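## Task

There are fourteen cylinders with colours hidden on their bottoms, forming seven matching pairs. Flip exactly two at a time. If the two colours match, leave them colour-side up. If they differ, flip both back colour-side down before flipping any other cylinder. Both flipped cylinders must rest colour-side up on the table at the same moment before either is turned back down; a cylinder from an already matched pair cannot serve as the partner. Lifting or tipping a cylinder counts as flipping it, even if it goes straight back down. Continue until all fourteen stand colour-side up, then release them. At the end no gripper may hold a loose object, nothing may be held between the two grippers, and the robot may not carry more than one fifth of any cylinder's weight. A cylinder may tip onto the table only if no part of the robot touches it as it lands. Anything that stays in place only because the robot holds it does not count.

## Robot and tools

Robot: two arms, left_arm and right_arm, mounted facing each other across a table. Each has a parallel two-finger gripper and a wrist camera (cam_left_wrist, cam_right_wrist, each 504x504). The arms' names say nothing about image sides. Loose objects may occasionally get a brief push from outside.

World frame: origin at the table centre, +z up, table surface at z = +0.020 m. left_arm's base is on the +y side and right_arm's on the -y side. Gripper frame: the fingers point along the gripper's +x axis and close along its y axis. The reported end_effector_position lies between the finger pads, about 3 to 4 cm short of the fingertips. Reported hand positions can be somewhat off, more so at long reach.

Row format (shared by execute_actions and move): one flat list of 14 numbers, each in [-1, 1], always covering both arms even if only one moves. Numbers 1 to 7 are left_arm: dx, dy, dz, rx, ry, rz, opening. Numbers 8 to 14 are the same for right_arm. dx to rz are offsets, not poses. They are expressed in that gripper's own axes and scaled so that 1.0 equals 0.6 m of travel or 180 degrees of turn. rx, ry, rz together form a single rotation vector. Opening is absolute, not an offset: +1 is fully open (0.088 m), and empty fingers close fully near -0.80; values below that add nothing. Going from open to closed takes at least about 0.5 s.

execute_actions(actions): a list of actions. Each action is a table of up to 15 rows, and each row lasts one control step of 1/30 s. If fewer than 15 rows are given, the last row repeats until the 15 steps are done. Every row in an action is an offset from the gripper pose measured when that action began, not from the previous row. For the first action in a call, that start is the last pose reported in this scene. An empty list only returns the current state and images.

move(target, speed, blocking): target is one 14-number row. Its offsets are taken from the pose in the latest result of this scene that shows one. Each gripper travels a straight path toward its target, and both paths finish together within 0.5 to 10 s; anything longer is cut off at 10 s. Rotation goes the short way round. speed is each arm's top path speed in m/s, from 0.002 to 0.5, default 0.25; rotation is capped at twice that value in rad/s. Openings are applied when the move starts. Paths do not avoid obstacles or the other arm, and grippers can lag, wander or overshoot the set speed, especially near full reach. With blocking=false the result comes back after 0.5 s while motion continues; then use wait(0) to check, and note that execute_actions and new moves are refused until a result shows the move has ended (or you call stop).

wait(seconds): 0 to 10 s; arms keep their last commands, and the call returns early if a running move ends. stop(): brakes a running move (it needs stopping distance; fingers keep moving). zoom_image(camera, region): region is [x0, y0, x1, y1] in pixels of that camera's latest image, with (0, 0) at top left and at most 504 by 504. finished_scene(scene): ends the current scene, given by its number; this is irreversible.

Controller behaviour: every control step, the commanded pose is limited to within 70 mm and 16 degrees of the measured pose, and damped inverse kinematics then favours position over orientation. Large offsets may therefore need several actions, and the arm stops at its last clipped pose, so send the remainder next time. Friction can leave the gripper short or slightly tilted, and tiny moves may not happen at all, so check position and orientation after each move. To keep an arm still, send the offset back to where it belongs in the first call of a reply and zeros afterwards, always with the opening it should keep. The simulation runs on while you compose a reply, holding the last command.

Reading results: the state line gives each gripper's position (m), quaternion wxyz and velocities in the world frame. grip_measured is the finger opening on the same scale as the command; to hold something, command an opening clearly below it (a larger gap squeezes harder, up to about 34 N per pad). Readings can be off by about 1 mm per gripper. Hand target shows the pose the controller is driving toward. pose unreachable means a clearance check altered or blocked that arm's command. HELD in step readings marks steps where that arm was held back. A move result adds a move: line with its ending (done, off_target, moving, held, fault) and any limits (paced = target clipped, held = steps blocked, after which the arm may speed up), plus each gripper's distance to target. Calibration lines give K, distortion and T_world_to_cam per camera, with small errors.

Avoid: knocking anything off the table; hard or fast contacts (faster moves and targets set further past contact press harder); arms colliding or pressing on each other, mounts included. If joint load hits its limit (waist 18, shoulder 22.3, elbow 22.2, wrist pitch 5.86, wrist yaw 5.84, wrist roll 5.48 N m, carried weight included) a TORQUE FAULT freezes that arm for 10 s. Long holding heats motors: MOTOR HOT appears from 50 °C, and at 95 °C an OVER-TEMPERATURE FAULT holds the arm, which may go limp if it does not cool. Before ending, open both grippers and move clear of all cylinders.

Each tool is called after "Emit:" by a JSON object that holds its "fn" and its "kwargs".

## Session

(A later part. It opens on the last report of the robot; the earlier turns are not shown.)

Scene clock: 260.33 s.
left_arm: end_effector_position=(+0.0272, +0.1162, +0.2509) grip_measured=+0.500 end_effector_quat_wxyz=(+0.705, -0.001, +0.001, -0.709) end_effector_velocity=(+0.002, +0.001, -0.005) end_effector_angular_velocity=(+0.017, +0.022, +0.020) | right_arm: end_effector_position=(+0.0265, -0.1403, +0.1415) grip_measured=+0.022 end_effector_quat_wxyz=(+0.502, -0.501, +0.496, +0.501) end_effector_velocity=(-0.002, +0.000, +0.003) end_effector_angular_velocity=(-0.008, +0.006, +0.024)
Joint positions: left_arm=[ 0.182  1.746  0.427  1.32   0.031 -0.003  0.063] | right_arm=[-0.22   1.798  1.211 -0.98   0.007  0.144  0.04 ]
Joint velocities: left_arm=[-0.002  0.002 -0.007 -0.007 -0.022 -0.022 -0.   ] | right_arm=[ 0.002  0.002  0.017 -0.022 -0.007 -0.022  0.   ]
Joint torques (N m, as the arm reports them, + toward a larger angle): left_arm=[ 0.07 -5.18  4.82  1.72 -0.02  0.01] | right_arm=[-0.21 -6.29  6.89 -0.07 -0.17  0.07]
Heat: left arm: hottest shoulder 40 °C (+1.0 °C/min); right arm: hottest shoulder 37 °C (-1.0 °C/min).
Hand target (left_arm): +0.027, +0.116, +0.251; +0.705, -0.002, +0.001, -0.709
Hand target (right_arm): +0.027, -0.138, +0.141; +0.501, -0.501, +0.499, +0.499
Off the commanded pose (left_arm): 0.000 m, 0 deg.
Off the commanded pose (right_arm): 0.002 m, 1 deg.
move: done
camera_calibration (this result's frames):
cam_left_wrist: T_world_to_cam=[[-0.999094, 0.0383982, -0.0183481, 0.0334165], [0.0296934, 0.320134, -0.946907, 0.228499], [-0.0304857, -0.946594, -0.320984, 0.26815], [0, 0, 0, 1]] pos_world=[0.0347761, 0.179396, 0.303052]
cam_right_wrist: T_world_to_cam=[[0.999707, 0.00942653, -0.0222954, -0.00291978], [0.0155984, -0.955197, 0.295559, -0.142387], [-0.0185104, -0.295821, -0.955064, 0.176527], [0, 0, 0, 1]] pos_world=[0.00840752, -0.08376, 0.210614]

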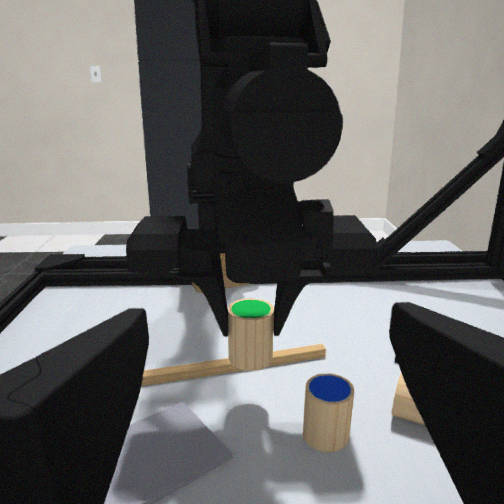

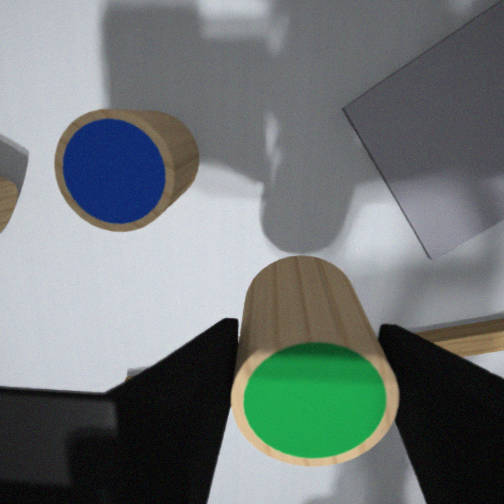

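Emit:
{"fn": "move", "kwargs": {"target": [0,0,0,0,0,0,0.5,0.095,0,0,0,0.002,0,-0.4], "speed": 0.06}}

Emit:
{"fn": "move", "kwargs": {"target": [0,0,0,0,0,0,0.5,0,0,0,0,0,0,0.5]}}

Emit:
{"fn": "wait", "kwargs": {"seconds": 2}}

Emit:
{"fn": "move", "kwargs": {"target": [0,0,0,0,0,0,0.5,0,0,0,0,0,0,-0.4]}}

Emit:
{"fn": "move", "kwargs": {"target": [0,0,0,0,0,0,0.5,-0.14,0,0,0,0,0,-0.4]}}

Emit:
{"fn": "move", "kwargs": {"target": [0,0,0,0,0,0,0.5,-0.123,-0.005,0.192,0,-0.499,0,-0.4]}}

Scene clock: 264.50 s.
left_arm: end_effector_position=(+0.0272, +0.1162, +0.2509) grip_measured=+0.500 end_effector_quat_wxyz=(+0.705, -0.001, +0.001, -0.709) end_effector_velocity=(+0.002, +0.000, -0.003) end_effector_angular_velocity=(+0.012, +0.022, +0.010) | right_arm: end_effector_position=(+0.0259, -0.1360, +0.0911) grip_measured=+0.022 end_effector_quat_wxyz=(+0.505, -0.497, +0.493, +0.505) end_effector_velocity=(+0.000, -0.002, +0.000) end_effector_angular_velocity=(-0.008, +0.006, +0.005)
Joint positions: left_arm=[ 0.182  1.746  0.427  1.32   0.031 -0.003  0.063] | right_arm=[-0.221  1.885  1.104 -0.771  0.007  0.144  0.04 ]
Joint velocities: left_arm=[ 0.002  0.002 -0.002 -0.007 -0.007 -0.022 -0.   ] | right_arm=[-0.002 -0.002 -0.002 -0.007 -0.007 -0.007 -0.   ]
Joint torques (N m, as the arm reports them, + toward a larger angle): left_arm=[-0.02 -5.02  4.62  1.74  0.02  0.02] | right_arm=[-0.08 -6.62  3.43  0.42 -0.02 -0.06]
Heat: left arm: hottest shoulder 40 °C (+1.0 °C/min); right arm: hottest shoulder 37 °C (-1.0 °C/min).
Hand target (left_arm): +0.027, +0.116, +0.251; +0.705, -0.002, +0.001, -0.709
Hand target (right_arm): +0.027, -0.140, +0.085; +0.500, -0.503, +0.498, +0.499
Off the commanded pose (left_arm): 0.000 m, 0 deg.
Off the commanded pose (right_arm): 0.008 m, 1 deg.
move: done
camera_calibration (this result's frames):
cam_left_wrist: T_world_to_cam=[[-0.999094, 0.0383982, -0.0183481, 0.0334165], [0.0296934, 0.320134, -0.946907, 0.228499], [-0.0304857, -0.946594, -0.320984, 0.26815], [0, 0, 0, 1]] pos_world=[0.0347761, 0.179396, 0.303052]
cam_right_wrist: T_world_to_cam=[[0.999653, 0.00937559, -0.0246176, -0.00330304], [0.0159461, -0.95922, 0.282211, -0.122707], [-0.0209678, -0.282505, -0.959037, 0.131887], [0, 0, 0, 1]] pos_world=[0.00802396, -0.080413, 0.161032]

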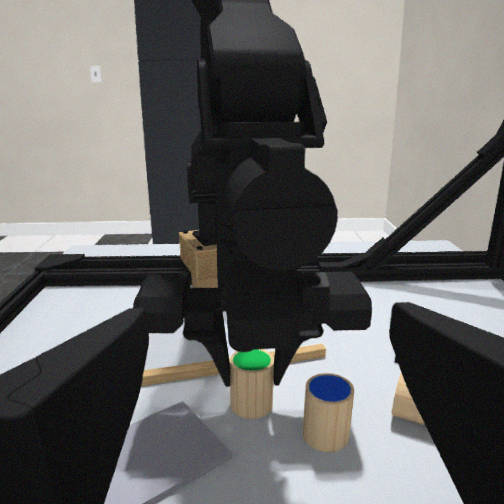

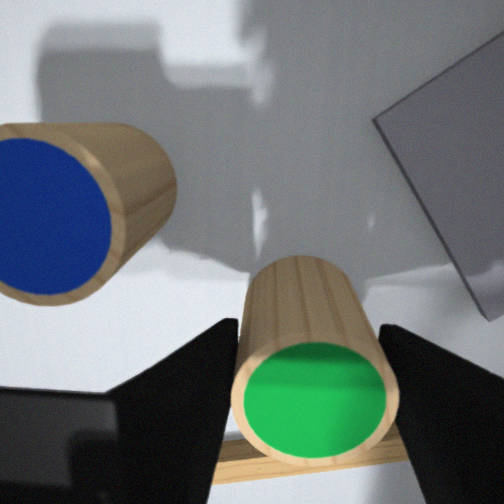

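Scene clock: 265.17 s.
left_arm: end_effector_position=(+0.0272, +0.1162, +0.2509) grip_measured=+0.500 end_effector_quat_wxyz=(+0.705, -0.001, +0.001, -0.709) end_effector_velocity=(-0.002, +0.002, -0.001) end_effector_angular_velocity=(+0.007, +0.022, -0.000) | right_arm: end_effector_position=(+0.0259, -0.1360, +0.0911) grip_measured=+0.498 end_effector_quat_wxyz=(+0.505, -0.497, +0.493, +0.505) end_effector_velocity=(-0.003, -0.008, -0.001) end_effector_angular_velocity=(-0.030, +0.017, +0.025)
Joint positions: left_arm=[ 0.182  1.746  0.427  1.32   0.031 -0.003  0.063] | right_arm=[-0.221  1.885  1.104 -0.771  0.007  0.144  0.063]
Joint velocities: left_arm=[-0.007 -0.007 -0.007 -0.007 -0.007 -0.022 -0.   ] | right_arm=[ 0.002 -0.002 -0.007 -0.022 -0.022 -0.022  0.001]
Joint torques (N m, as the arm reports them, + toward a larger angle): left_arm=[-0.05 -5.06  4.72  1.74  0.01  0.02] | right_arm=[ 0.03 -7.97  4.92  0.14  0.02 -0.03]
Heat: left arm: hottest shoulder 40 °C (+1.0 °C/min); right arm: hottest shoulder 37 °C (-1.0 °C/min).
Hand target (left_arm): +0.027, +0.116, +0.251; +0.705, -0.001, +0.001, -0.709
Hand target (right_arm): +0.026, -0.136, +0.091; +0.505, -0.497, +0.493, +0.505
Off the commanded pose (left_arm): 0.000 m, 0 deg.
Off the commanded pose (right_arm): 0.000 m, 0 deg.
move: done
camera_calibration (this result's frames):
cam_left_wrist: T_world_to_cam=[[-0.999094, 0.0383982, -0.0183481, 0.0334165], [0.0296934, 0.320134, -0.946907, 0.228499], [-0.0304857, -0.946594, -0.320984, 0.26815], [0, 0, 0, 1]] pos_world=[0.0347761, 0.179396, 0.303052]
cam_right_wrist: T_world_to_cam=[[0.999644, 0.00938114, -0.0249953, -0.0032108], [0.0160593, -0.959204, 0.282258, -0.122719], [-0.0213277, -0.282559, -0.959013, 0.131882], [0, 0, 0, 1]] pos_world=[0.00799318, -0.0804176, 0.161035]

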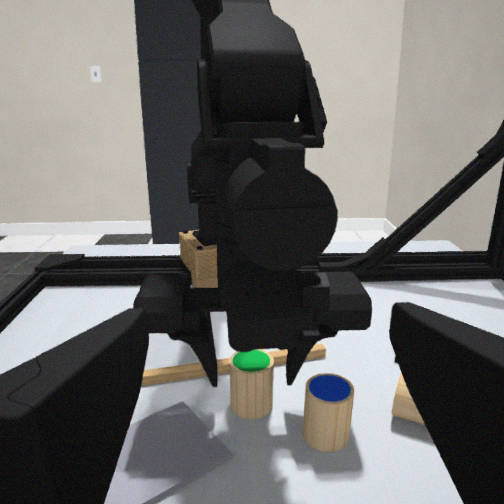

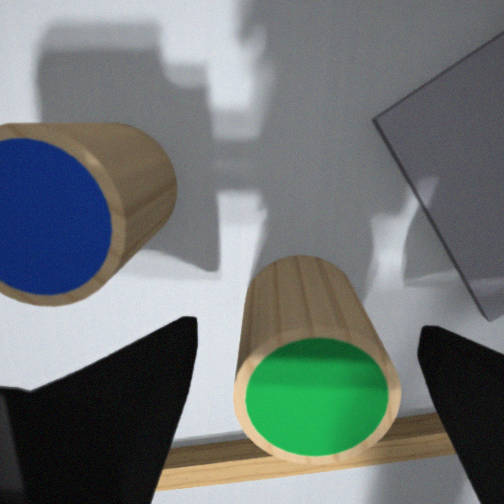

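Scene clock: 267.17 s.
left_arm: end_effector_position=(+0.0272, +0.1162, +0.2509) grip_measured=+0.500 end_effector_quat_wxyz=(+0.705, -0.001, +0.001, -0.709) end_effector_velocity=(+0.002, -0.000, -0.003) end_effector_angular_velocity=(+0.017, +0.008, +0.020) | right_arm: end_effector_position=(+0.0259, -0.1360, +0.0911) grip_measured=+0.500 end_effector_quat_wxyz=(+0.505, -0.497, +0.493, +0.505) end_effector_velocity=(-0.003, +0.002, +0.001) end_effector_angular_velocity=(+0.009, +0.023, +0.005)
Joint positions: left_arm=[ 0.182  1.746  0.427  1.32   0.031 -0.003  0.063] | right_arm=[-0.221  1.885  1.104 -0.771  0.007  0.144  0.063]
Joint velocities: left_arm=[-0.002 -0.002  0.002 -0.022 -0.022 -0.007  0.   ] | right_arm=[-0.002 -0.002  0.002  0.007 -0.022 -0.007 -0.   ]
Joint torques (N m, as the arm reports them, + toward a larger angle): left_arm=[-0.07 -4.96  4.65  1.76  0.03  0.06] | right_arm=[ 0.05 -7.97  4.91  0.13  0.01 -0.03]
Heat: left arm: hottest shoulder 40 °C (+1.0 °C/min); right arm: hottest shoulder 37 °C (-1.0 °C/min).
Hand target (left_arm): +0.027, +0.116, +0.251; +0.705, -0.001, +0.001, -0.709
Hand target (right_arm): +0.026, -0.136, +0.091; +0.505, -0.497, +0.493, +0.505
Off the commanded pose (left_arm): 0.000 m, 0 deg.
Off the commanded pose (right_arm): 0.000 m, 0 deg.
wait: 2.00 s; at rest by 0.17 s
camera_calibration (this result's frames):
cam_left_wrist: T_world_to_cam=[[-0.999094, 0.0383982, -0.0183481, 0.0334165], [0.0296934, 0.320134, -0.946907, 0.228499], [-0.0304857, -0.946594, -0.320984, 0.26815], [0, 0, 0, 1]] pos_world=[0.0347761, 0.179396, 0.303052]
cam_right_wrist: T_world_to_cam=[[0.999644, 0.00938114, -0.0249953, -0.0032108], [0.0160593, -0.959204, 0.282258, -0.122719], [-0.0213277, -0.282559, -0.959013, 0.131882], [0, 0, 0, 1]] pos_world=[0.00799318, -0.0804176, 0.161035]

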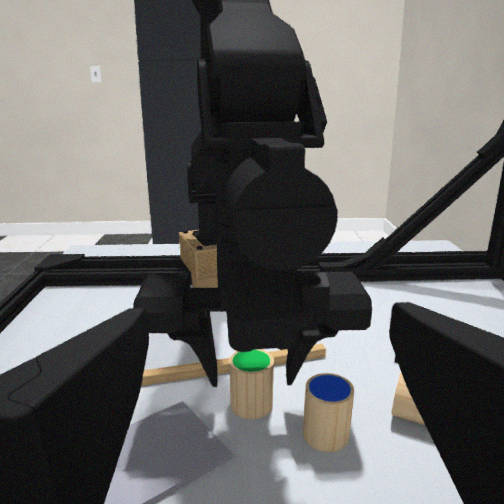

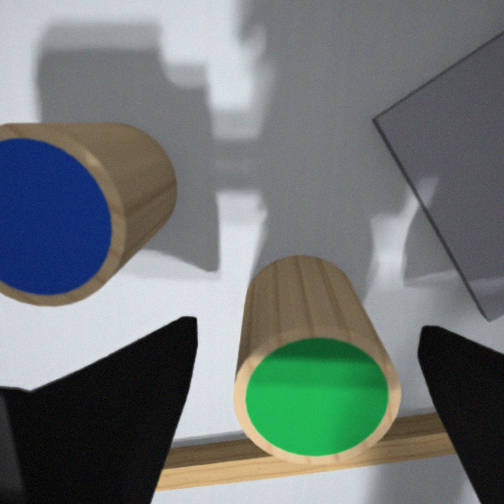

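Scene clock: 267.67 s.
left_arm: end_effector_position=(+0.0272, +0.1162, +0.2507) grip_measured=+0.500 end_effector_quat_wxyz=(+0.705, -0.001, +0.001, -0.709) end_effector_velocity=(-0.000, +0.001, +0.002) end_effector_angular_velocity=(-0.007, +0.007, -0.005) | right_arm: end_effector_position=(+0.0260, -0.1361, +0.0911) grip_measured=+0.024 end_effector_quat_wxyz=(+0.505, -0.497, +0.493, +0.504) end_effector_velocity=(-0.002, -0.003, +0.000) end_effector_angular_velocity=(-0.011, +0.021, +0.005)
Joint positions: left_arm=[ 0.182  1.747  0.427  1.32   0.031 -0.003  0.063] | right_arm=[-0.221  1.885  1.104 -0.772  0.007  0.144  0.04 ]
Joint velocities: left_arm=[ 0.002 -0.002 -0.002  0.007  0.007 -0.007 -0.   ] | right_arm=[-0.002 -0.002 -0.002 -0.007 -0.022 -0.007 -0.   ]
Joint torques (N m, as the arm reports them, + toward a larger angle): left_arm=[ 0.02 -5.13  4.8   1.74  0.01  0.01] | right_arm=[ 0.07 -7.99  4.93  0.18 -0.03 -0.02]
Heat: left arm: hottest shoulder 39 °C (+0.0 °C/min); right arm: hottest shoulder 37 °C (-1.0 °C/min).
Hand target (left_arm): +0.027, +0.116, +0.251; +0.705, -0.001, +0.001, -0.709
Hand target (right_arm): +0.026, -0.136, +0.091; +0.505, -0.497, +0.493, +0.505
Off the commanded pose (left_arm): 0.000 m, 0 deg.
Off the commanded pose (right_arm): 0.000 m, 0 deg.
move: done
camera_calibration (this result's frames):
cam_left_wrist: T_world_to_cam=[[-0.999094, 0.0384052, -0.0183239, 0.0334079], [0.0296843, 0.320495, -0.946785, 0.228293], [-0.0304887, -0.946471, -0.321345, 0.268166], [0, 0, 0, 1]] pos_world=[0.0347769, 0.179362, 0.30293]
cam_right_wrist: T_world_to_cam=[[0.999664, 0.00936088, -0.0241875, -0.00341282], [0.0158172, -0.959129, 0.282526, -0.122791], [-0.0205542, -0.282813, -0.958955, 0.131806], [0, 0, 0, 1]] pos_world=[0.00806306, -0.0804643, 0.161005]

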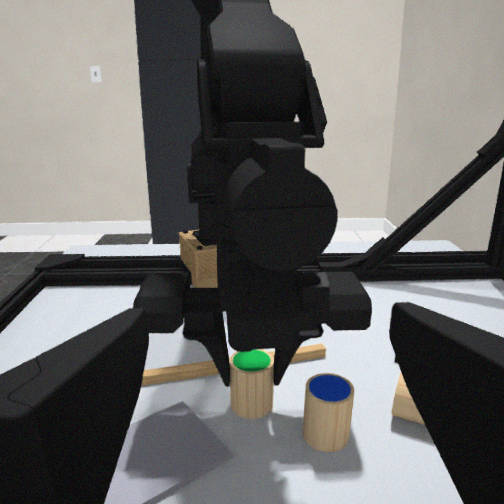

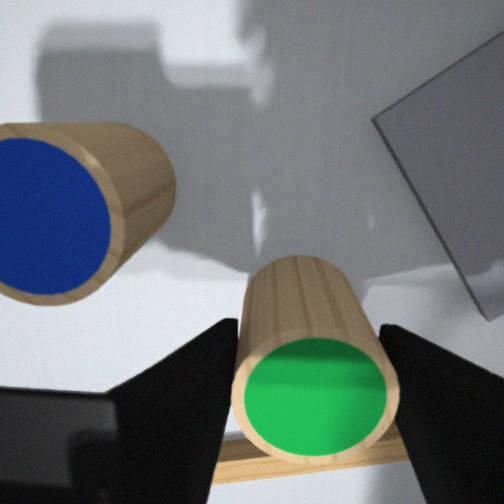

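Scene clock: 268.57 s.
left_arm: end_effector_position=(+0.0272, +0.1162, +0.2507) grip_measured=+0.500 end_effector_quat_wxyz=(+0.705, -0.001, +0.001, -0.709) end_effector_velocity=(+0.000, -0.000, -0.003) end_effector_angular_velocity=(+0.017, +0.008, +0.005) | right_arm: end_effector_position=(+0.0266, -0.1401, +0.1702) grip_measured=+0.024 end_effector_quat_wxyz=(+0.502, -0.502, +0.496, +0.500) end_effector_velocity=(+0.001, -0.006, +0.002) end_effector_angular_velocity=(-0.028, +0.003, +0.005)
Joint positions: left_arm=[ 0.182  1.747  0.427  1.32   0.031 -0.003  0.063] | right_arm=[-0.221  1.768  1.293 -1.092  0.007  0.144  0.04 ]
Joint velocities: left_arm=[-0.002 -0.002  0.002 -0.022 -0.007 -0.007 -0.   ] | right_arm=[-0.002 -0.002  0.007 -0.037 -0.007 -0.007 -0.   ]
Joint torques (N m, as the arm reports them, + toward a larger angle): left_arm=[-0.06 -5.11  4.81  1.72 -0.03  0.04] | right_arm=[ 0.18 -8.31  6.97 -0.03  0.02  0.04]
Heat: left arm: hottest shoulder 39 °C (+0.0 °C/min); right arm: hottest shoulder 38 °C (+0.0 °C/min).
Hand target (left_arm): +0.027, +0.116, +0.251; +0.705, -0.001, +0.001, -0.709
Hand target (right_arm): +0.026, -0.137, +0.175; +0.505, -0.497, +0.493, +0.504
Off the commanded pose (left_arm): 0.000 m, 0 deg.
Off the commanded pose (right_arm): 0.006 m, 1 deg.
move: done
camera_calibration (this result's frames):
cam_left_wrist: T_world_to_cam=[[-0.999094, 0.0384052, -0.0183239, 0.0334079], [0.0296843, 0.320495, -0.946785, 0.228293], [-0.0304887, -0.946471, -0.321345, 0.268166], [0, 0, 0, 1]] pos_world=[0.0347769, 0.179362, 0.30293]
cam_right_wrist: T_world_to_cam=[[0.999713, 0.00902838, -0.0221901, -0.00244261], [0.0152008, -0.95498, 0.296282, -0.150699], [-0.0185162, -0.296534, -0.954843, 0.203826], [0, 0, 0, 1]] pos_world=[0.00850673, -0.0834513, 0.239217]

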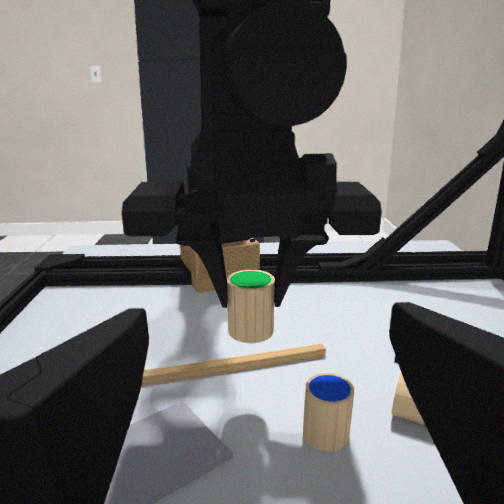

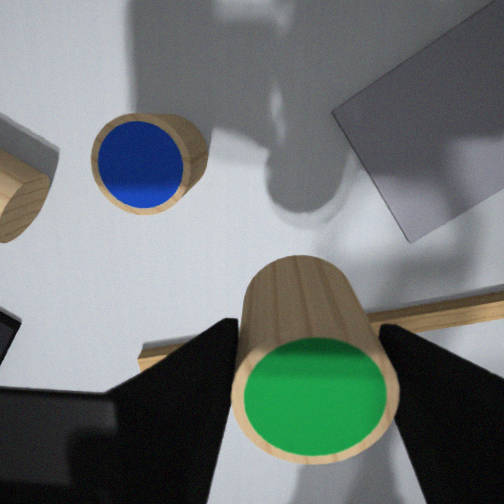

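Scene clock: 272.23 s.
left_arm: end_effector_position=(+0.0272, +0.1162, +0.2507) grip_measured=+0.500 end_effector_quat_wxyz=(+0.705, -0.001, +0.001, -0.709) end_effector_velocity=(+0.000, -0.000, +0.000) end_effector_angular_velocity=(+0.002, +0.007, +0.005) | right_arm: end_effector_position=(+0.0268, -0.0246, +0.2526) grip_measured=+0.024 end_effector_quat_wxyz=(+0.703, +0.010, -0.002, +0.711) end_effector_velocity=(-0.000, +0.000, -0.002) end_effector_angular_velocity=(-0.002, +0.007, +0.005)
Joint positions: left_arm=[ 0.182  1.747  0.427  1.32   0.031 -0.003  0.063] | right_arm=[-0.213  1.73   0.573  1.176  0.144  0.009  0.04 ]
Joint velocities: left_arm=[-0.002 -0.002  0.002 -0.007 -0.007 -0.007 -0.   ] | right_arm=[-0.002  0.007 -0.002  0.007 -0.007  0.007  0.   ]
Joint torques (N m, as the arm reports them, + toward a larger angle): left_arm=[-0.01 -5.16  4.62  1.72  0.01  0.03] | right_arm=[-0.21 -5.93  3.76  2.06 -0.09 -0.18]
Heat: left arm: hottest shoulder 39 °C (+0.0 °C/min); right arm: hottest shoulder 38 °C (+0.0 °C/min).
Hand target (left_arm): +0.027, +0.116, +0.251; +0.705, -0.001, +0.001, -0.709
Hand target (right_arm): +0.028, -0.026, +0.245; +0.703, +0.001, +0.000, +0.711
Off the commanded pose (left_arm): 0.000 m, 0 deg.
Off the commanded pose (right_arm): 0.008 m, 1 deg.
move: done
camera_calibration (this result's frames):
cam_left_wrist: T_world_to_cam=[[-0.999094, 0.0384052, -0.0183239, 0.0334079], [0.0296843, 0.320495, -0.946785, 0.228293], [-0.0304887, -0.946471, -0.321345, 0.268166], [0, 0, 0, 1]] pos_world=[0.0347769, 0.179362, 0.30293]
cam_right_wrist: T_world_to_cam=[[0.999174, 0.0402525, -0.00558117, -0.00527823], [0.00604158, -0.282953, -0.959115, 0.269083], [-0.040186, 0.958289, -0.282963, 0.178501], [0, 0, 0, 1]] pos_world=[0.0108214, -0.0947051, 0.308561]

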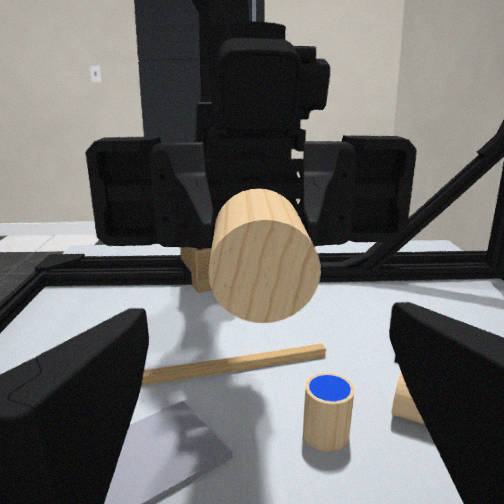

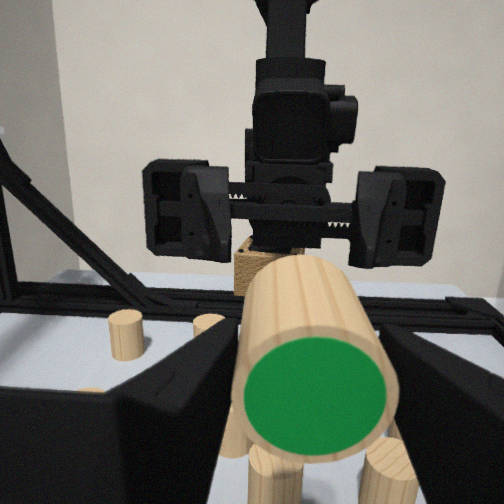

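Emit:
{"fn": "move", "kwargs": {"target": [0.114,-0.002,0,0,0,0,0.5,0,0,0,0,0,0,-0.4], "speed": 0.12}}

Emit:
{"fn": "move", "kwargs": {"target": [0,0,0,0,0,0,-0.4,0,0,0,0,0,0,-0.4]}}

Emit:
{"fn": "move", "kwargs": {"target": [0,0,0,0,0,0,-0.4,0,0,0,0,0,0,0.5]}}

Emit:
{"fn": "move", "kwargs": {"target": [0,0,0,0,0,0,-0.4,-0.07,0,0,-0.004,0,-0.004,0.5]}}

Emit:
{"fn": "move", "kwargs": {"target": [-0.308,0.093,-0.118,0,0.5,0,-0.4,-0.062,0.111,-0.162,0,0.506,0,0.5]}}

Scene clock: 276.77 s.
left_arm: end_effector_position=(+0.0262, +0.0502, +0.2513) grip_measured=+0.500 end_effector_quat_wxyz=(+0.704, -0.002, +0.001, -0.711) end_effector_velocity=(-0.000, -0.002, -0.000) end_effector_angular_velocity=(+0.003, +0.022, +0.005) | right_arm: end_effector_position=(+0.0270, -0.0246, +0.2523) grip_measured=+0.024 end_effector_quat_wxyz=(+0.703, +0.010, -0.002, +0.711) end_effector_velocity=(-0.000, -0.000, -0.007) end_effector_angular_velocity=(-0.026, -0.012, +0.005)
Joint positions: left_arm=[ 0.176  1.924  0.701  1.225  0.029 -0.003  0.063] | right_arm=[-0.214  1.731  0.572  1.177  0.144  0.008  0.04 ]
Joint velocities: left_arm=[-0.002  0.002  0.007 -0.007 -0.007 -0.022  0.   ] | right_arm=[-0.002  0.002 -0.002 -0.022 -0.007 -0.007 -0.   ]
Joint torques (N m, as the arm reports them, + toward a larger angle): left_arm=[-0.3  -5.73  6.21  1.59 -0.22  0.02] | right_arm=[ 0.05 -7.    5.09  1.75 -0.01  0.  ]
Heat: left arm: hottest shoulder 39 °C (+0.0 °C/min); right arm: hottest shoulder 37 °C (+0.0 °C/min).
Hand target (left_arm): +0.026, +0.048, +0.251; +0.705, -0.001, +0.001, -0.709
Hand target (right_arm): +0.027, -0.025, +0.253; +0.703, +0.010, -0.002, +0.711
Off the commanded pose (left_arm): 0.003 m, 0 deg.
Off the commanded pose (right_arm): 0.000 m, 0 deg.
move: done
camera_calibration (this result's frames):
cam_left_wrist: T_world_to_cam=[[-0.99894, 0.0421952, -0.0183922, 0.0347898], [0.0309258, 0.319296, -0.94715, 0.250113], [-0.0340926, -0.946715, -0.320263, 0.20574], [0, 0, 0, 1]] pos_world=[0.0340322, 0.113449, 0.303425]
cam_right_wrist: T_world_to_cam=[[0.999192, 0.0398625, -0.00515622, -0.00556279], [0.00635386, -0.283313, -0.959006, 0.268691], [-0.0396892, 0.958199, -0.283337, 0.178473], [0, 0, 0, 1]] pos_world=[0.0109345, -0.0946666, 0.308216]

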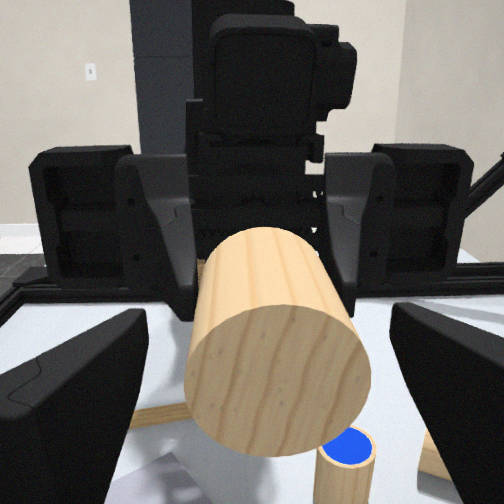

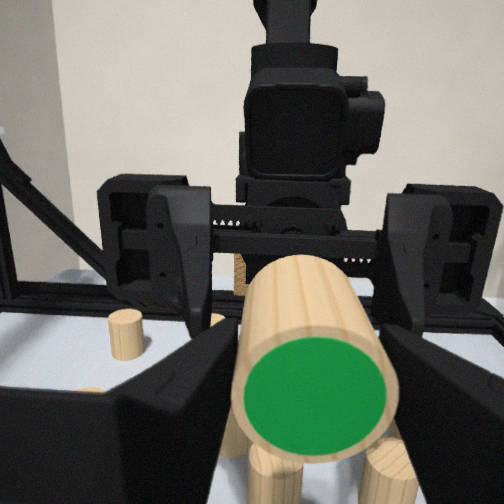

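Scene clock: 277.27 s.
left_arm: end_effector_position=(+0.0262, +0.0502, +0.2513) grip_measured=+0.033 end_effector_quat_wxyz=(+0.704, -0.002, +0.001, -0.711) end_effector_velocity=(-0.002, +0.000, -0.004) end_effector_angular_velocity=(+0.012, +0.008, -0.000) | right_arm: end_effector_position=(+0.0270, -0.0246, +0.2523) grip_measured=+0.024 end_effector_quat_wxyz=(+0.703, +0.010, -0.002, +0.711) end_effector_velocity=(+0.000, -0.001, -0.001) end_effector_angular_velocity=(-0.007, -0.023, +0.004)
Joint positions: left_arm=[ 0.176  1.924  0.701  1.225  0.029 -0.003  0.041] | right_arm=[-0.214  1.731  0.572  1.177  0.144  0.008  0.04 ]
Joint velocities: left_arm=[-0.007  0.002 -0.002 -0.007 -0.007 -0.007 -0.   ] | right_arm=[-0.002 -0.002 -0.002 -0.007 -0.007 -0.022 -0.   ]
Joint torques (N m, as the arm reports them, + toward a larger angle): left_arm=[-0.01 -6.66  5.2   1.74  0.    0.05] | right_arm=[ 0.06 -6.91  5.    1.84  0.01 -0.01]
Heat: left arm: hottest shoulder 39 °C (+0.0 °C/min); right arm: hottest shoulder 37 °C (+0.0 °C/min).
Hand target (left_arm): +0.026, +0.050, +0.251; +0.704, -0.002, +0.001, -0.711
Hand target (right_arm): +0.027, -0.025, +0.252; +0.703, +0.010, -0.002, +0.711
Off the commanded pose (left_arm): 0.000 m, 0 deg.
Off the commanded pose (right_arm): 0.000 m, 0 deg.
move: done
camera_calibration (this result's frames):
cam_left_wrist: T_world_to_cam=[[-0.99894, 0.0421952, -0.0183922, 0.0347898], [0.0309258, 0.319296, -0.94715, 0.250113], [-0.0340926, -0.946715, -0.320263, 0.20574], [0, 0, 0, 1]] pos_world=[0.0340322, 0.113449, 0.303425]
cam_right_wrist: T_world_to_cam=[[0.999207, 0.0394814, -0.00516301, -0.00562822], [0.00623931, -0.283317, -0.959006, 0.268694], [-0.0393256, 0.958213, -0.283338, 0.178465], [0, 0, 0, 1]] pos_world=[0.0109655, -0.0946598, 0.308216]

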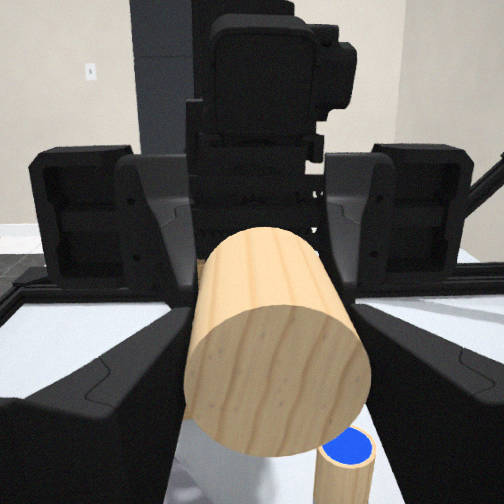

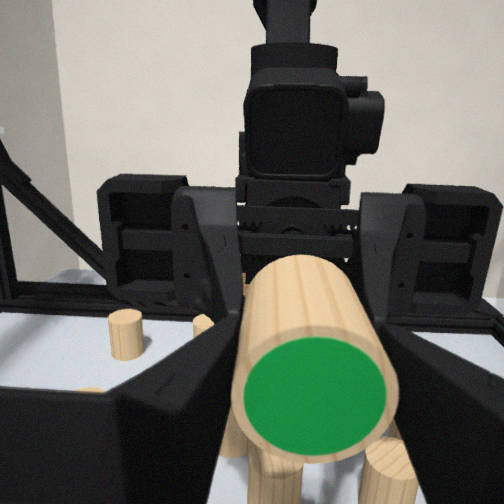

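Scene clock: 277.93 s.
left_arm: end_effector_position=(+0.0262, +0.0502, +0.2513) grip_measured=+0.033 end_effector_quat_wxyz=(+0.704, -0.002, +0.001, -0.711) end_effector_velocity=(-0.000, -0.000, -0.003) end_effector_angular_velocity=(+0.017, +0.008, +0.005) | right_arm: end_effector_position=(+0.0270, -0.0246, +0.2523) grip_measured=+0.498 end_effector_quat_wxyz=(+0.703, +0.010, -0.002, +0.711) end_effector_velocity=(+0.000, -0.001, +0.001) end_effector_angular_velocity=(-0.002, +0.007, +0.005)
Joint positions: left_arm=[ 0.176  1.924  0.701  1.225  0.029 -0.003  0.041] | right_arm=[-0.214  1.731  0.572  1.177  0.144  0.008  0.063]
Joint velocities: left_arm=[-0.002 -0.002  0.002 -0.022 -0.007 -0.007 -0.   ] | right_arm=[-0.002 -0.007 -0.002 -0.007 -0.007  0.007  0.001]
Joint torques (N m, as the arm reports them, + toward a larger angle): left_arm=[ 0.02 -6.49  5.12  1.78  0.    0.  ] | right_arm=[ 0.07 -6.86  4.98  1.84  0.01  0.  ]
Heat: left arm: hottest shoulder 39 °C (+0.0 °C/min); right arm: hottest shoulder 37 °C (+0.0 °C/min).
Hand target (left_arm): +0.026, +0.050, +0.251; +0.704, -0.002, +0.001, -0.711
Hand target (right_arm): +0.027, -0.025, +0.252; +0.703, +0.010, -0.002, +0.711
Off the commanded pose (left_arm): 0.000 m, 0 deg.
Off the commanded pose (right_arm): 0.000 m, 0 deg.
move: done
camera_calibration (this result's frames):
cam_left_wrist: T_world_to_cam=[[-0.99894, 0.0421952, -0.0183922, 0.0347898], [0.0309258, 0.319296, -0.94715, 0.250113], [-0.0340926, -0.946715, -0.320263, 0.20574], [0, 0, 0, 1]] pos_world=[0.0340322, 0.113449, 0.303425]
cam_right_wrist: T_world_to_cam=[[0.999207, 0.0394814, -0.00516301, -0.00562822], [0.00623931, -0.283317, -0.959006, 0.268694], [-0.0393256, 0.958213, -0.283338, 0.178465], [0, 0, 0, 1]] pos_world=[0.0109655, -0.0946598, 0.308216]

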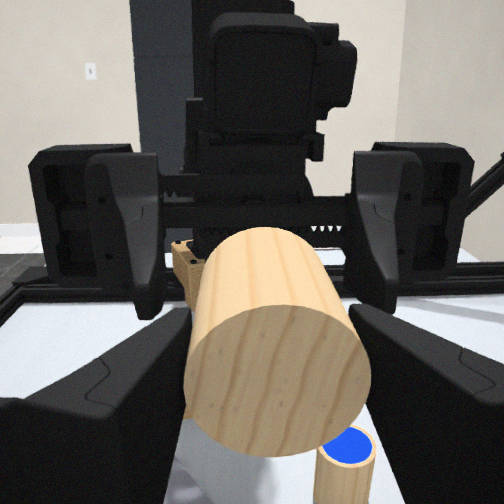

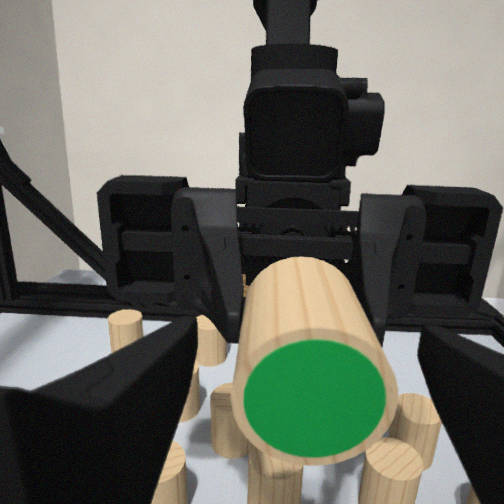

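Scene clock: 278.77 s.
left_arm: end_effector_position=(+0.0262, +0.0502, +0.2513) grip_measured=+0.033 end_effector_quat_wxyz=(+0.704, -0.002, +0.001, -0.711) end_effector_velocity=(+0.002, +0.001, -0.001) end_effector_angular_velocity=(+0.007, +0.007, +0.010) | right_arm: end_effector_position=(+0.0275, -0.0632, +0.2524) grip_measured=+0.500 end_effector_quat_wxyz=(+0.708, +0.009, -0.005, +0.707) end_effector_velocity=(+0.003, -0.003, -0.001) end_effector_angular_velocity=(-0.007, +0.006, -0.010)
Joint positions: left_arm=[ 0.176  1.924  0.701  1.225  0.029 -0.003  0.041] | right_arm=[-0.184  1.605  0.423  1.202  0.186  0.002  0.063]
Joint velocities: left_arm=[ 0.002 -0.002 -0.002 -0.007 -0.007 -0.007 -0.   ] | right_arm=[-0.002 -0.012 -0.012 -0.007  0.007  0.007  0.   ]
Joint torques (N m, as the arm reports them, + toward a larger angle): left_arm=[-0.15 -6.68  5.05  1.76  0.01  0.04] | right_arm=[ 0.37 -6.39  3.29  1.93  0.07 -0.16]
Heat: left arm: hottest shoulder 39 °C (-1.0 °C/min); right arm: hottest shoulder 37 °C (+0.0 °C/min).
Hand target (left_arm): +0.026, +0.050, +0.251; +0.704, -0.002, +0.001, -0.711
Hand target (right_arm): +0.028, -0.067, +0.251; +0.708, +0.006, -0.007, +0.706
Off the commanded pose (left_arm): 0.000 m, 0 deg.
Off the commanded pose (right_arm): 0.003 m, 0 deg.
move: done
camera_calibration (this result's frames):
cam_left_wrist: T_world_to_cam=[[-0.99894, 0.0421952, -0.0183922, 0.0347898], [0.0309258, 0.319296, -0.94715, 0.250113], [-0.0340926, -0.946715, -0.320263, 0.20574], [0, 0, 0, 1]] pos_world=[0.0340322, 0.113449, 0.303425]
cam_right_wrist: T_world_to_cam=[[0.99962, 0.0275532, 0.000229307, -0.00674832], [0.00797482, -0.281337, -0.959576, 0.258156], [-0.0263749, 0.959213, -0.28145, 0.214781], [0, 0, 0, 1]] pos_world=[0.0103518, -0.133206, 0.308171]

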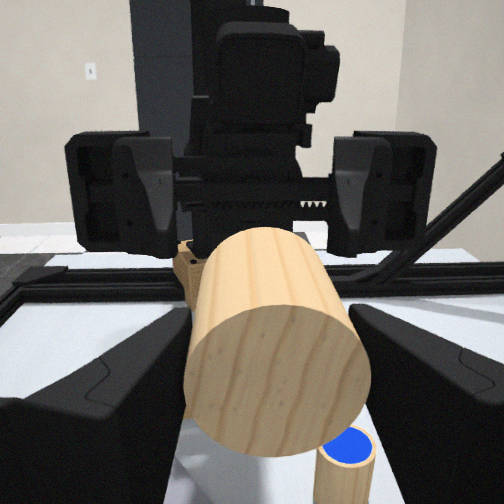

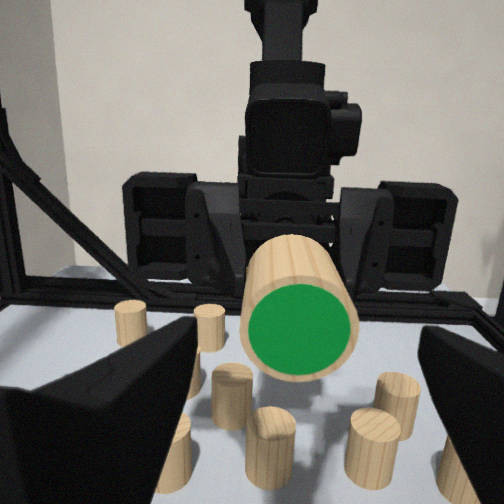

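Scene clock: 282.37 s.
left_arm: end_effector_position=(+0.0806, +0.2355, +0.1788) grip_measured=+0.033 end_effector_quat_wxyz=(+0.498, +0.496, +0.502, -0.504) end_effector_velocity=(-0.000, +0.003, +0.001) end_effector_angular_velocity=(+0.018, -0.004, +0.005) | right_arm: end_effector_position=(-0.0370, -0.0994, +0.1566) grip_measured=+0.500 end_effector_quat_wxyz=(+0.505, -0.497, +0.498, +0.501) end_effector_velocity=(-0.002, -0.002, +0.008) end_effector_angular_velocity=(-0.014, +0.019, +0.020)
Joint positions: left_arm=[ 0.368  1.685  1.129 -1.014  0.013  0.212  0.041] | right_arm=[-0.068  1.974  1.51  -1.097  0.007  0.306  0.063]
Joint velocities: left_arm=[-0.002  0.002  0.007 -0.022 -0.007 -0.007  0.   ] | right_arm=[-0.002 -0.007  0.022 -0.037 -0.022 -0.022  0.   ]
Joint torques (N m, as the arm reports them, + toward a larger angle): left_arm=[ 0.15 -4.91  6.84  0.02 -0.21  0.13] | right_arm=[ 0.31 -7.62  6.78 -0.11 -0.1   0.16]
Heat: left arm: hottest shoulder 39 °C (-1.0 °C/min); right arm: hottest shoulder 37 °C (+0.0 °C/min).
Hand target (left_arm): +0.083, +0.234, +0.180; +0.499, +0.498, +0.500, -0.503
Hand target (right_arm): -0.039, -0.098, +0.154; +0.503, -0.498, +0.501, +0.498
Off the commanded pose (left_arm): 0.003 m, 1 deg.
Off the commanded pose (right_arm): 0.003 m, 1 deg.
move: done
camera_calibration (this result's frames):
cam_left_wrist: T_world_to_cam=[[-0.998738, 0.0230661, 0.0446217, 0.0731613], [0.0360548, 0.947708, 0.317097, -0.253853], [-0.0349741, 0.318306, -0.947343, 0.17409], [0, 0, 0, 1]] pos_world=[0.0883102, 0.183477, 0.242154]
cam_right_wrist: T_world_to_cam=[[0.999677, 0.000417219, -0.0253976, 0.060065], [0.00777326, -0.956921, 0.290244, -0.106381], [-0.0241824, -0.290348, -0.956616, 0.202456], [0, 0, 0, 1]] pos_world=[-0.0543228, -0.0430412, 0.226074]

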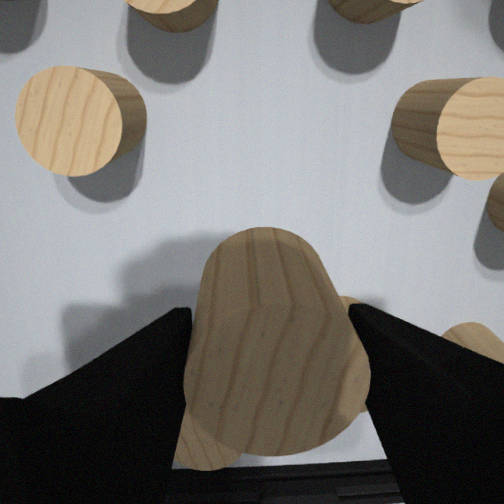

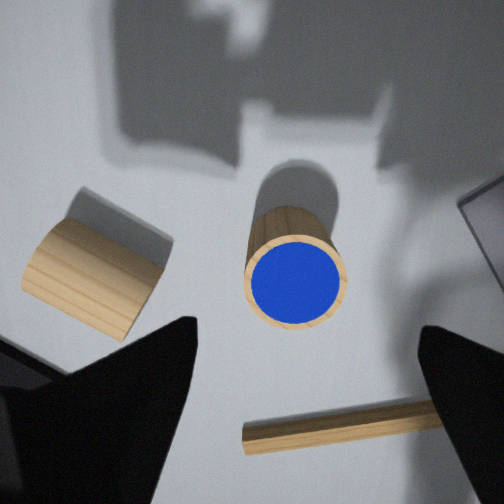

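Emit:
{"fn": "move", "kwargs": {"target": [0.158,0,0,0,0,0,-0.4,0.12,0,-0.004,0,0.004,0,0.5], "speed": 0.07}}

Emit:
{"fn": "move", "kwargs": {"target": [0,0,0,0,0,0,0.5,0,0,0,0,0,0,-0.4]}}

Emit:
{"fn": "move", "kwargs": {"target": [-0.11,0,0,0,0,0,0.5,-0.14,0,0,0,0,0,-0.4]}}

Emit:
{"fn": "move", "kwargs": {"target": [-0.165,-0.089,0.198,0,-0.502,0,0.5,-0.122,-0.108,0.127,0,-0.499,0,-0.4]}}

Scene clock: 286.43 s.
left_arm: end_effector_position=(+0.0807, +0.2354, +0.0879) grip_measured=+0.033 end_effector_quat_wxyz=(+0.498, +0.496, +0.501, -0.505) end_effector_velocity=(-0.001, +0.005, -0.002) end_effector_angular_velocity=(+0.018, -0.004, +0.005) | right_arm: end_effector_position=(-0.0379, -0.0966, +0.0929) grip_measured=+0.500 end_effector_quat_wxyz=(+0.507, -0.493, +0.496, +0.504) end_effector_velocity=(+0.001, -0.003, -0.001) end_effector_angular_velocity=(-0.014, +0.003, +0.005)
Joint positions: left_arm=[ 0.368  1.857  0.928 -0.638  0.013  0.213  0.041] | right_arm=[-0.068  2.056  1.362 -0.855  0.006  0.306  0.063]
Joint velocities: left_arm=[-0.002  0.002 -0.007 -0.007 -0.007 -0.007  0.   ] | right_arm=[-0.002  0.002 -0.002 -0.007 -0.007 -0.007 -0.   ]
Joint torques (N m, as the arm reports them, + toward a larger angle): left_arm=[-0.29 -4.94  4.22  1.01  0.04 -0.07] | right_arm=[ 0.   -7.85  3.68  0.34 -0.11 -0.03]
Heat: left arm: hottest shoulder 39 °C (-2.0 °C/min); right arm: hottest shoulder 38 °C (+1.0 °C/min).
Hand target (left_arm): +0.080, +0.236, +0.084; +0.497, +0.496, +0.502, -0.504
Hand target (right_arm): -0.037, -0.101, +0.085; +0.502, -0.500, +0.501, +0.497
Off the commanded pose (left_arm): 0.004 m, 0 deg.
Off the commanded pose (right_arm): 0.009 m, 1 deg.
move: off_target (right_arm)
camera_calibration (this result's frames):
cam_left_wrist: T_world_to_cam=[[-0.998773, 0.0235742, 0.0435412, 0.0772823], [0.0360954, 0.948612, 0.314375, -0.224892], [-0.0338925, 0.315562, -0.9483, 0.0886274], [0, 0, 0, 1]] pos_world=[0.0883088, 0.183546, 0.151381]
cam_right_wrist: T_world_to_cam=[[0.999565, 0.000749901, -0.0294834, 0.0597824], [0.00894378, -0.96031, 0.278792, -0.0844159], [-0.0281042, -0.278935, -0.959899, 0.143549], [0, 0, 0, 1]] pos_world=[-0.0549671, -0.0410694, 0.16309]

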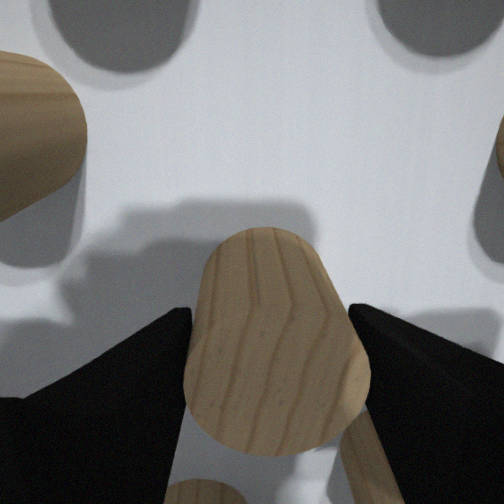

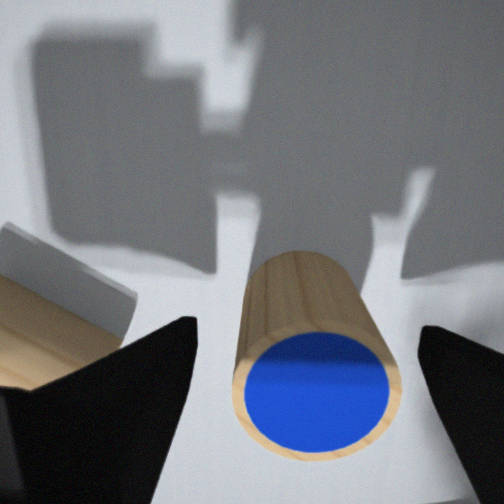

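Scene clock: 287.10 s.
left_arm: end_effector_position=(+0.0807, +0.2351, +0.0879) grip_measured=+0.498 end_effector_quat_wxyz=(+0.499, +0.496, +0.500, -0.505) end_effector_velocity=(-0.000, +0.002, +0.000) end_effector_angular_velocity=(+0.009, -0.006, -0.010) | right_arm: end_effector_position=(-0.0376, -0.0967, +0.0929) grip_measured=+0.025 end_effector_quat_wxyz=(+0.507, -0.493, +0.495, +0.504) end_effector_velocity=(+0.000, -0.002, +0.000) end_effector_angular_velocity=(-0.009, +0.005, +0.005)
Joint positions: left_arm=[ 0.368  1.857  0.928 -0.637  0.013  0.213  0.063] | right_arm=[-0.068  2.056  1.362 -0.855  0.008  0.306  0.04 ]
Joint velocities: left_arm=[-0.002 -0.002 -0.002 -0.007 -0.007  0.007  0.001] | right_arm=[-0.002 -0.002 -0.002 -0.007 -0.007 -0.007 -0.   ]
Joint torques (N m, as the arm reports them, + toward a larger angle): left_arm=[-0.05 -5.9   4.8   0.19  0.   -0.01] | right_arm=[ 0.05 -9.43  5.12  0.21 -0.04 -0.01]
Heat: left arm: hottest shoulder 39 °C (-2.0 °C/min); right arm: hottest shoulder 38 °C (+1.0 °C/min).
Hand target (left_arm): +0.081, +0.235, +0.088; +0.498, +0.496, +0.501, -0.505
Hand target (right_arm): -0.038, -0.097, +0.093; +0.507, -0.493, +0.496, +0.504
Off the commanded pose (left_arm): 0.000 m, 0 deg.
Off the commanded pose (right_arm): 0.000 m, 0 deg.
move: done
camera_calibration (this result's frames):
cam_left_wrist: T_world_to_cam=[[-0.998784, 0.0236228, 0.0432755, 0.0773529], [0.0360202, 0.948963, 0.313322, -0.224647], [-0.0336653, 0.3145, -0.94866, 0.0889702], [0, 0, 0, 1]] pos_world=[0.0883459, 0.183373, 0.151442]
cam_right_wrist: T_world_to_cam=[[0.999613, 0.000328342, -0.0278097, 0.0593195], [0.00807932, -0.960236, 0.279072, -0.0845565], [-0.0266122, -0.279189, -0.959867, 0.143558], [0, 0, 0, 1]] pos_world=[-0.054793, -0.0411339, 0.163044]

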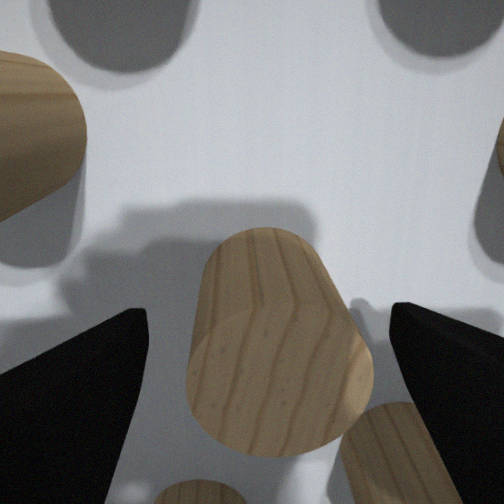

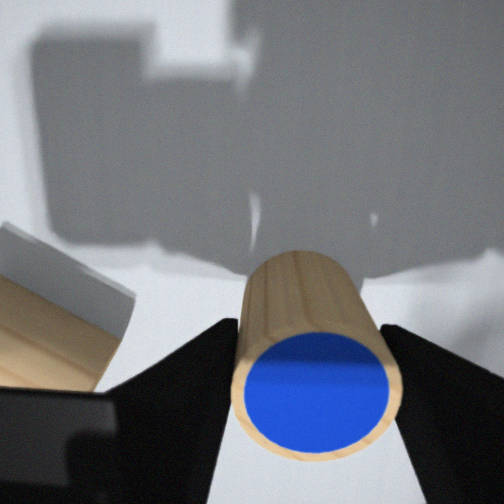

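Scene clock: 288.00 s.
left_arm: end_effector_position=(+0.0800, +0.2383, +0.1483) grip_measured=+0.500 end_effector_quat_wxyz=(+0.493, +0.499, +0.506, -0.502) end_effector_velocity=(-0.002, -0.001, +0.002) end_effector_angular_velocity=(-0.004, +0.007, +0.005) | right_arm: end_effector_position=(-0.0364, -0.1006, +0.1723) grip_measured=+0.025 end_effector_quat_wxyz=(+0.505, -0.497, +0.498, +0.500) end_effector_velocity=(-0.001, +0.003, +0.005) end_effector_angular_velocity=(+0.009, +0.011, +0.005)
Joint positions: left_arm=[ 0.368  1.729  1.049 -0.904  0.013  0.213  0.063] | right_arm=[-0.068  1.958  1.55  -1.155  0.008  0.306  0.04 ]
Joint velocities: left_arm=[-0.002 -0.002  0.007 -0.007  0.007 -0.007 -0.   ] | right_arm=[-0.002 -0.002  0.017 -0.007 -0.007 -0.007 -0.   ]
Joint torques (N m, as the arm reports them, + toward a larger angle): left_arm=[ 0.03 -6.72  6.58  0.04  0.    0.06] | right_arm=[ 0.17 -9.58  7.2  -0.03  0.01  0.01]
Heat: left arm: hottest shoulder 39 °C (-3.0 °C/min); right arm: hottest shoulder 38 °C (+1.0 °C/min).
Hand target (left_arm): +0.081, +0.235, +0.154; +0.499, +0.496, +0.500, -0.505
Hand target (right_arm): -0.038, -0.098, +0.177; +0.507, -0.493, +0.496, +0.504
Off the commanded pose (left_arm): 0.006 m, 1 deg.
Off the commanded pose (right_arm): 0.005 m, 1 deg.
move: done
camera_calibration (this result's frames):
cam_left_wrist: T_world_to_cam=[[-0.998614, 0.0228277, 0.0474314, 0.0735345], [0.0372271, 0.943326, 0.329773, -0.247794], [-0.0372154, 0.331082, -0.942868, 0.14071], [0, 0, 0, 1]] pos_world=[0.0878937, 0.185485, 0.210899]
cam_right_wrist: T_world_to_cam=[[0.99971, 0.0000163742, -0.024083, 0.0596564], [0.00701683, -0.956811, 0.290625, -0.112138], [-0.0230381, -0.29071, -0.956534, 0.21713], [0, 0, 0, 1]] pos_world=[-0.05385, -0.0441738, 0.241719]

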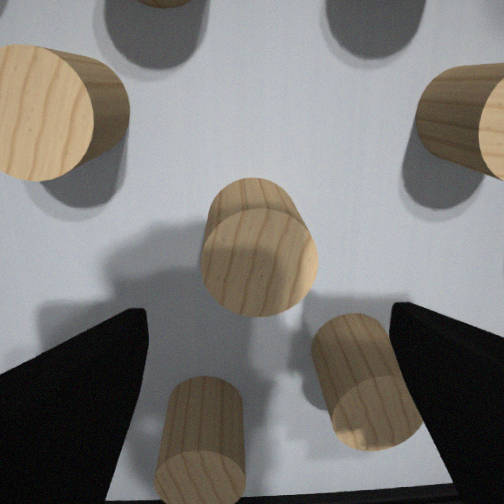

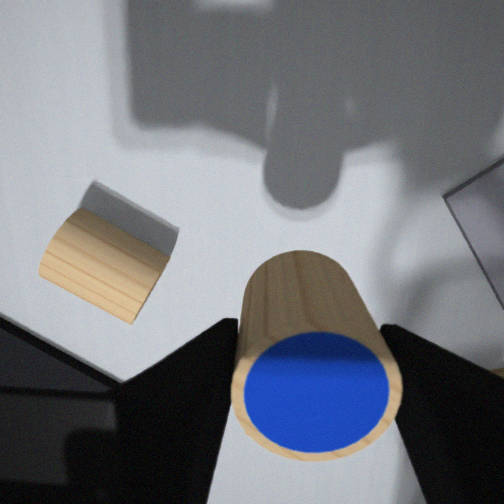

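Scene clock: 291.67 s.
left_arm: end_effector_position=(+0.0272, +0.1197, +0.2493) grip_measured=+0.500 end_effector_quat_wxyz=(+0.702, -0.002, +0.003, -0.712) end_effector_velocity=(+0.000, +0.000, +0.001) end_effector_angular_velocity=(-0.012, +0.022, +0.005) | right_arm: end_effector_position=(+0.0268, -0.0243, +0.2549) grip_measured=+0.024 end_effector_quat_wxyz=(+0.706, +0.013, -0.004, +0.708) end_effector_velocity=(-0.000, +0.000, -0.006) end_effector_angular_velocity=(-0.017, -0.010, +0.005)
Joint positions: left_arm=[ 0.187  1.742  0.412  1.329  0.043 -0.008  0.063] | right_arm=[-0.209  1.728  0.576  1.176  0.158  0.009  0.04 ]
Joint velocities: left_arm=[-0.002  0.007 -0.002  0.022 -0.007 -0.022  0.   ] | right_arm=[-0.002  0.007 -0.002 -0.007 -0.007 -0.007 -0.   ]
Joint torques (N m, as the arm reports them, + toward a larger angle): left_arm=[-0.23 -4.19  4.5   2.   -0.2  -0.1 ] | right_arm=[-0.16 -5.86  3.72  2.06 -0.07 -0.22]
Heat: left arm: hottest shoulder 39 °C (-3.0 °C/min); right arm: hottest shoulder 38 °C (+2.0 °C/min).
Hand target (left_arm): +0.027, +0.119, +0.247; +0.704, -0.003, +0.006, -0.710
Hand target (right_arm): +0.028, -0.026, +0.247; +0.706, +0.004, -0.001, +0.708
Off the commanded pose (left_arm): 0.003 m, 1 deg.
Off the commanded pose (right_arm): 0.008 m, 1 deg.
move: done
camera_calibration (this result's frames):
cam_left_wrist: T_world_to_cam=[[-0.998886, 0.0452933, -0.0132303, 0.0311675], [0.0271413, 0.32215, -0.9463, 0.225512], [-0.0385989, -0.945605, -0.32302, 0.27155], [0, 0, 0, 1]] pos_world=[0.0354936, 0.182719, 0.301531]
cam_right_wrist: T_world_to_cam=[[0.99949, 0.0311518, -0.00699444, -0.00517331], [0.00191758, -0.277249, -0.960796, 0.27197], [-0.0318698, 0.960293, -0.277168, 0.17725], [0, 0, 0, 1]] pos_world=[0.0102981, -0.0946472, 0.3104]

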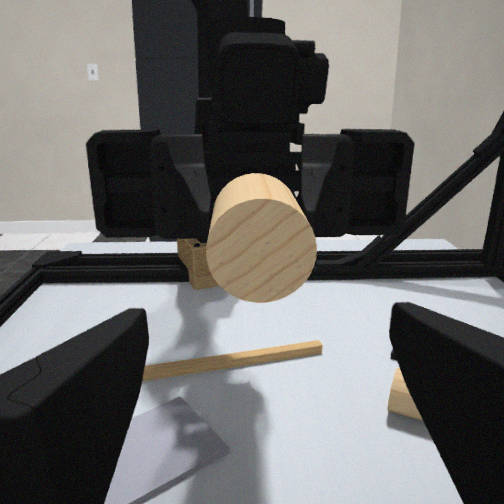

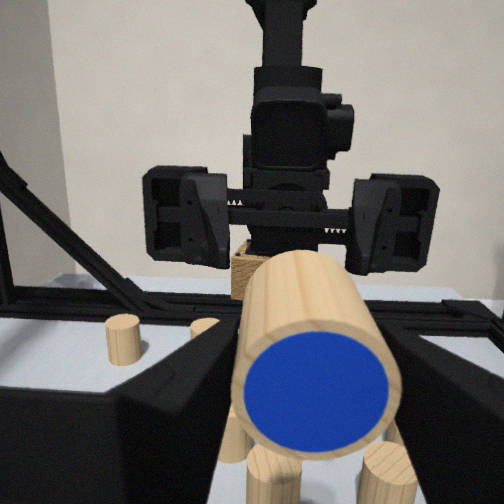

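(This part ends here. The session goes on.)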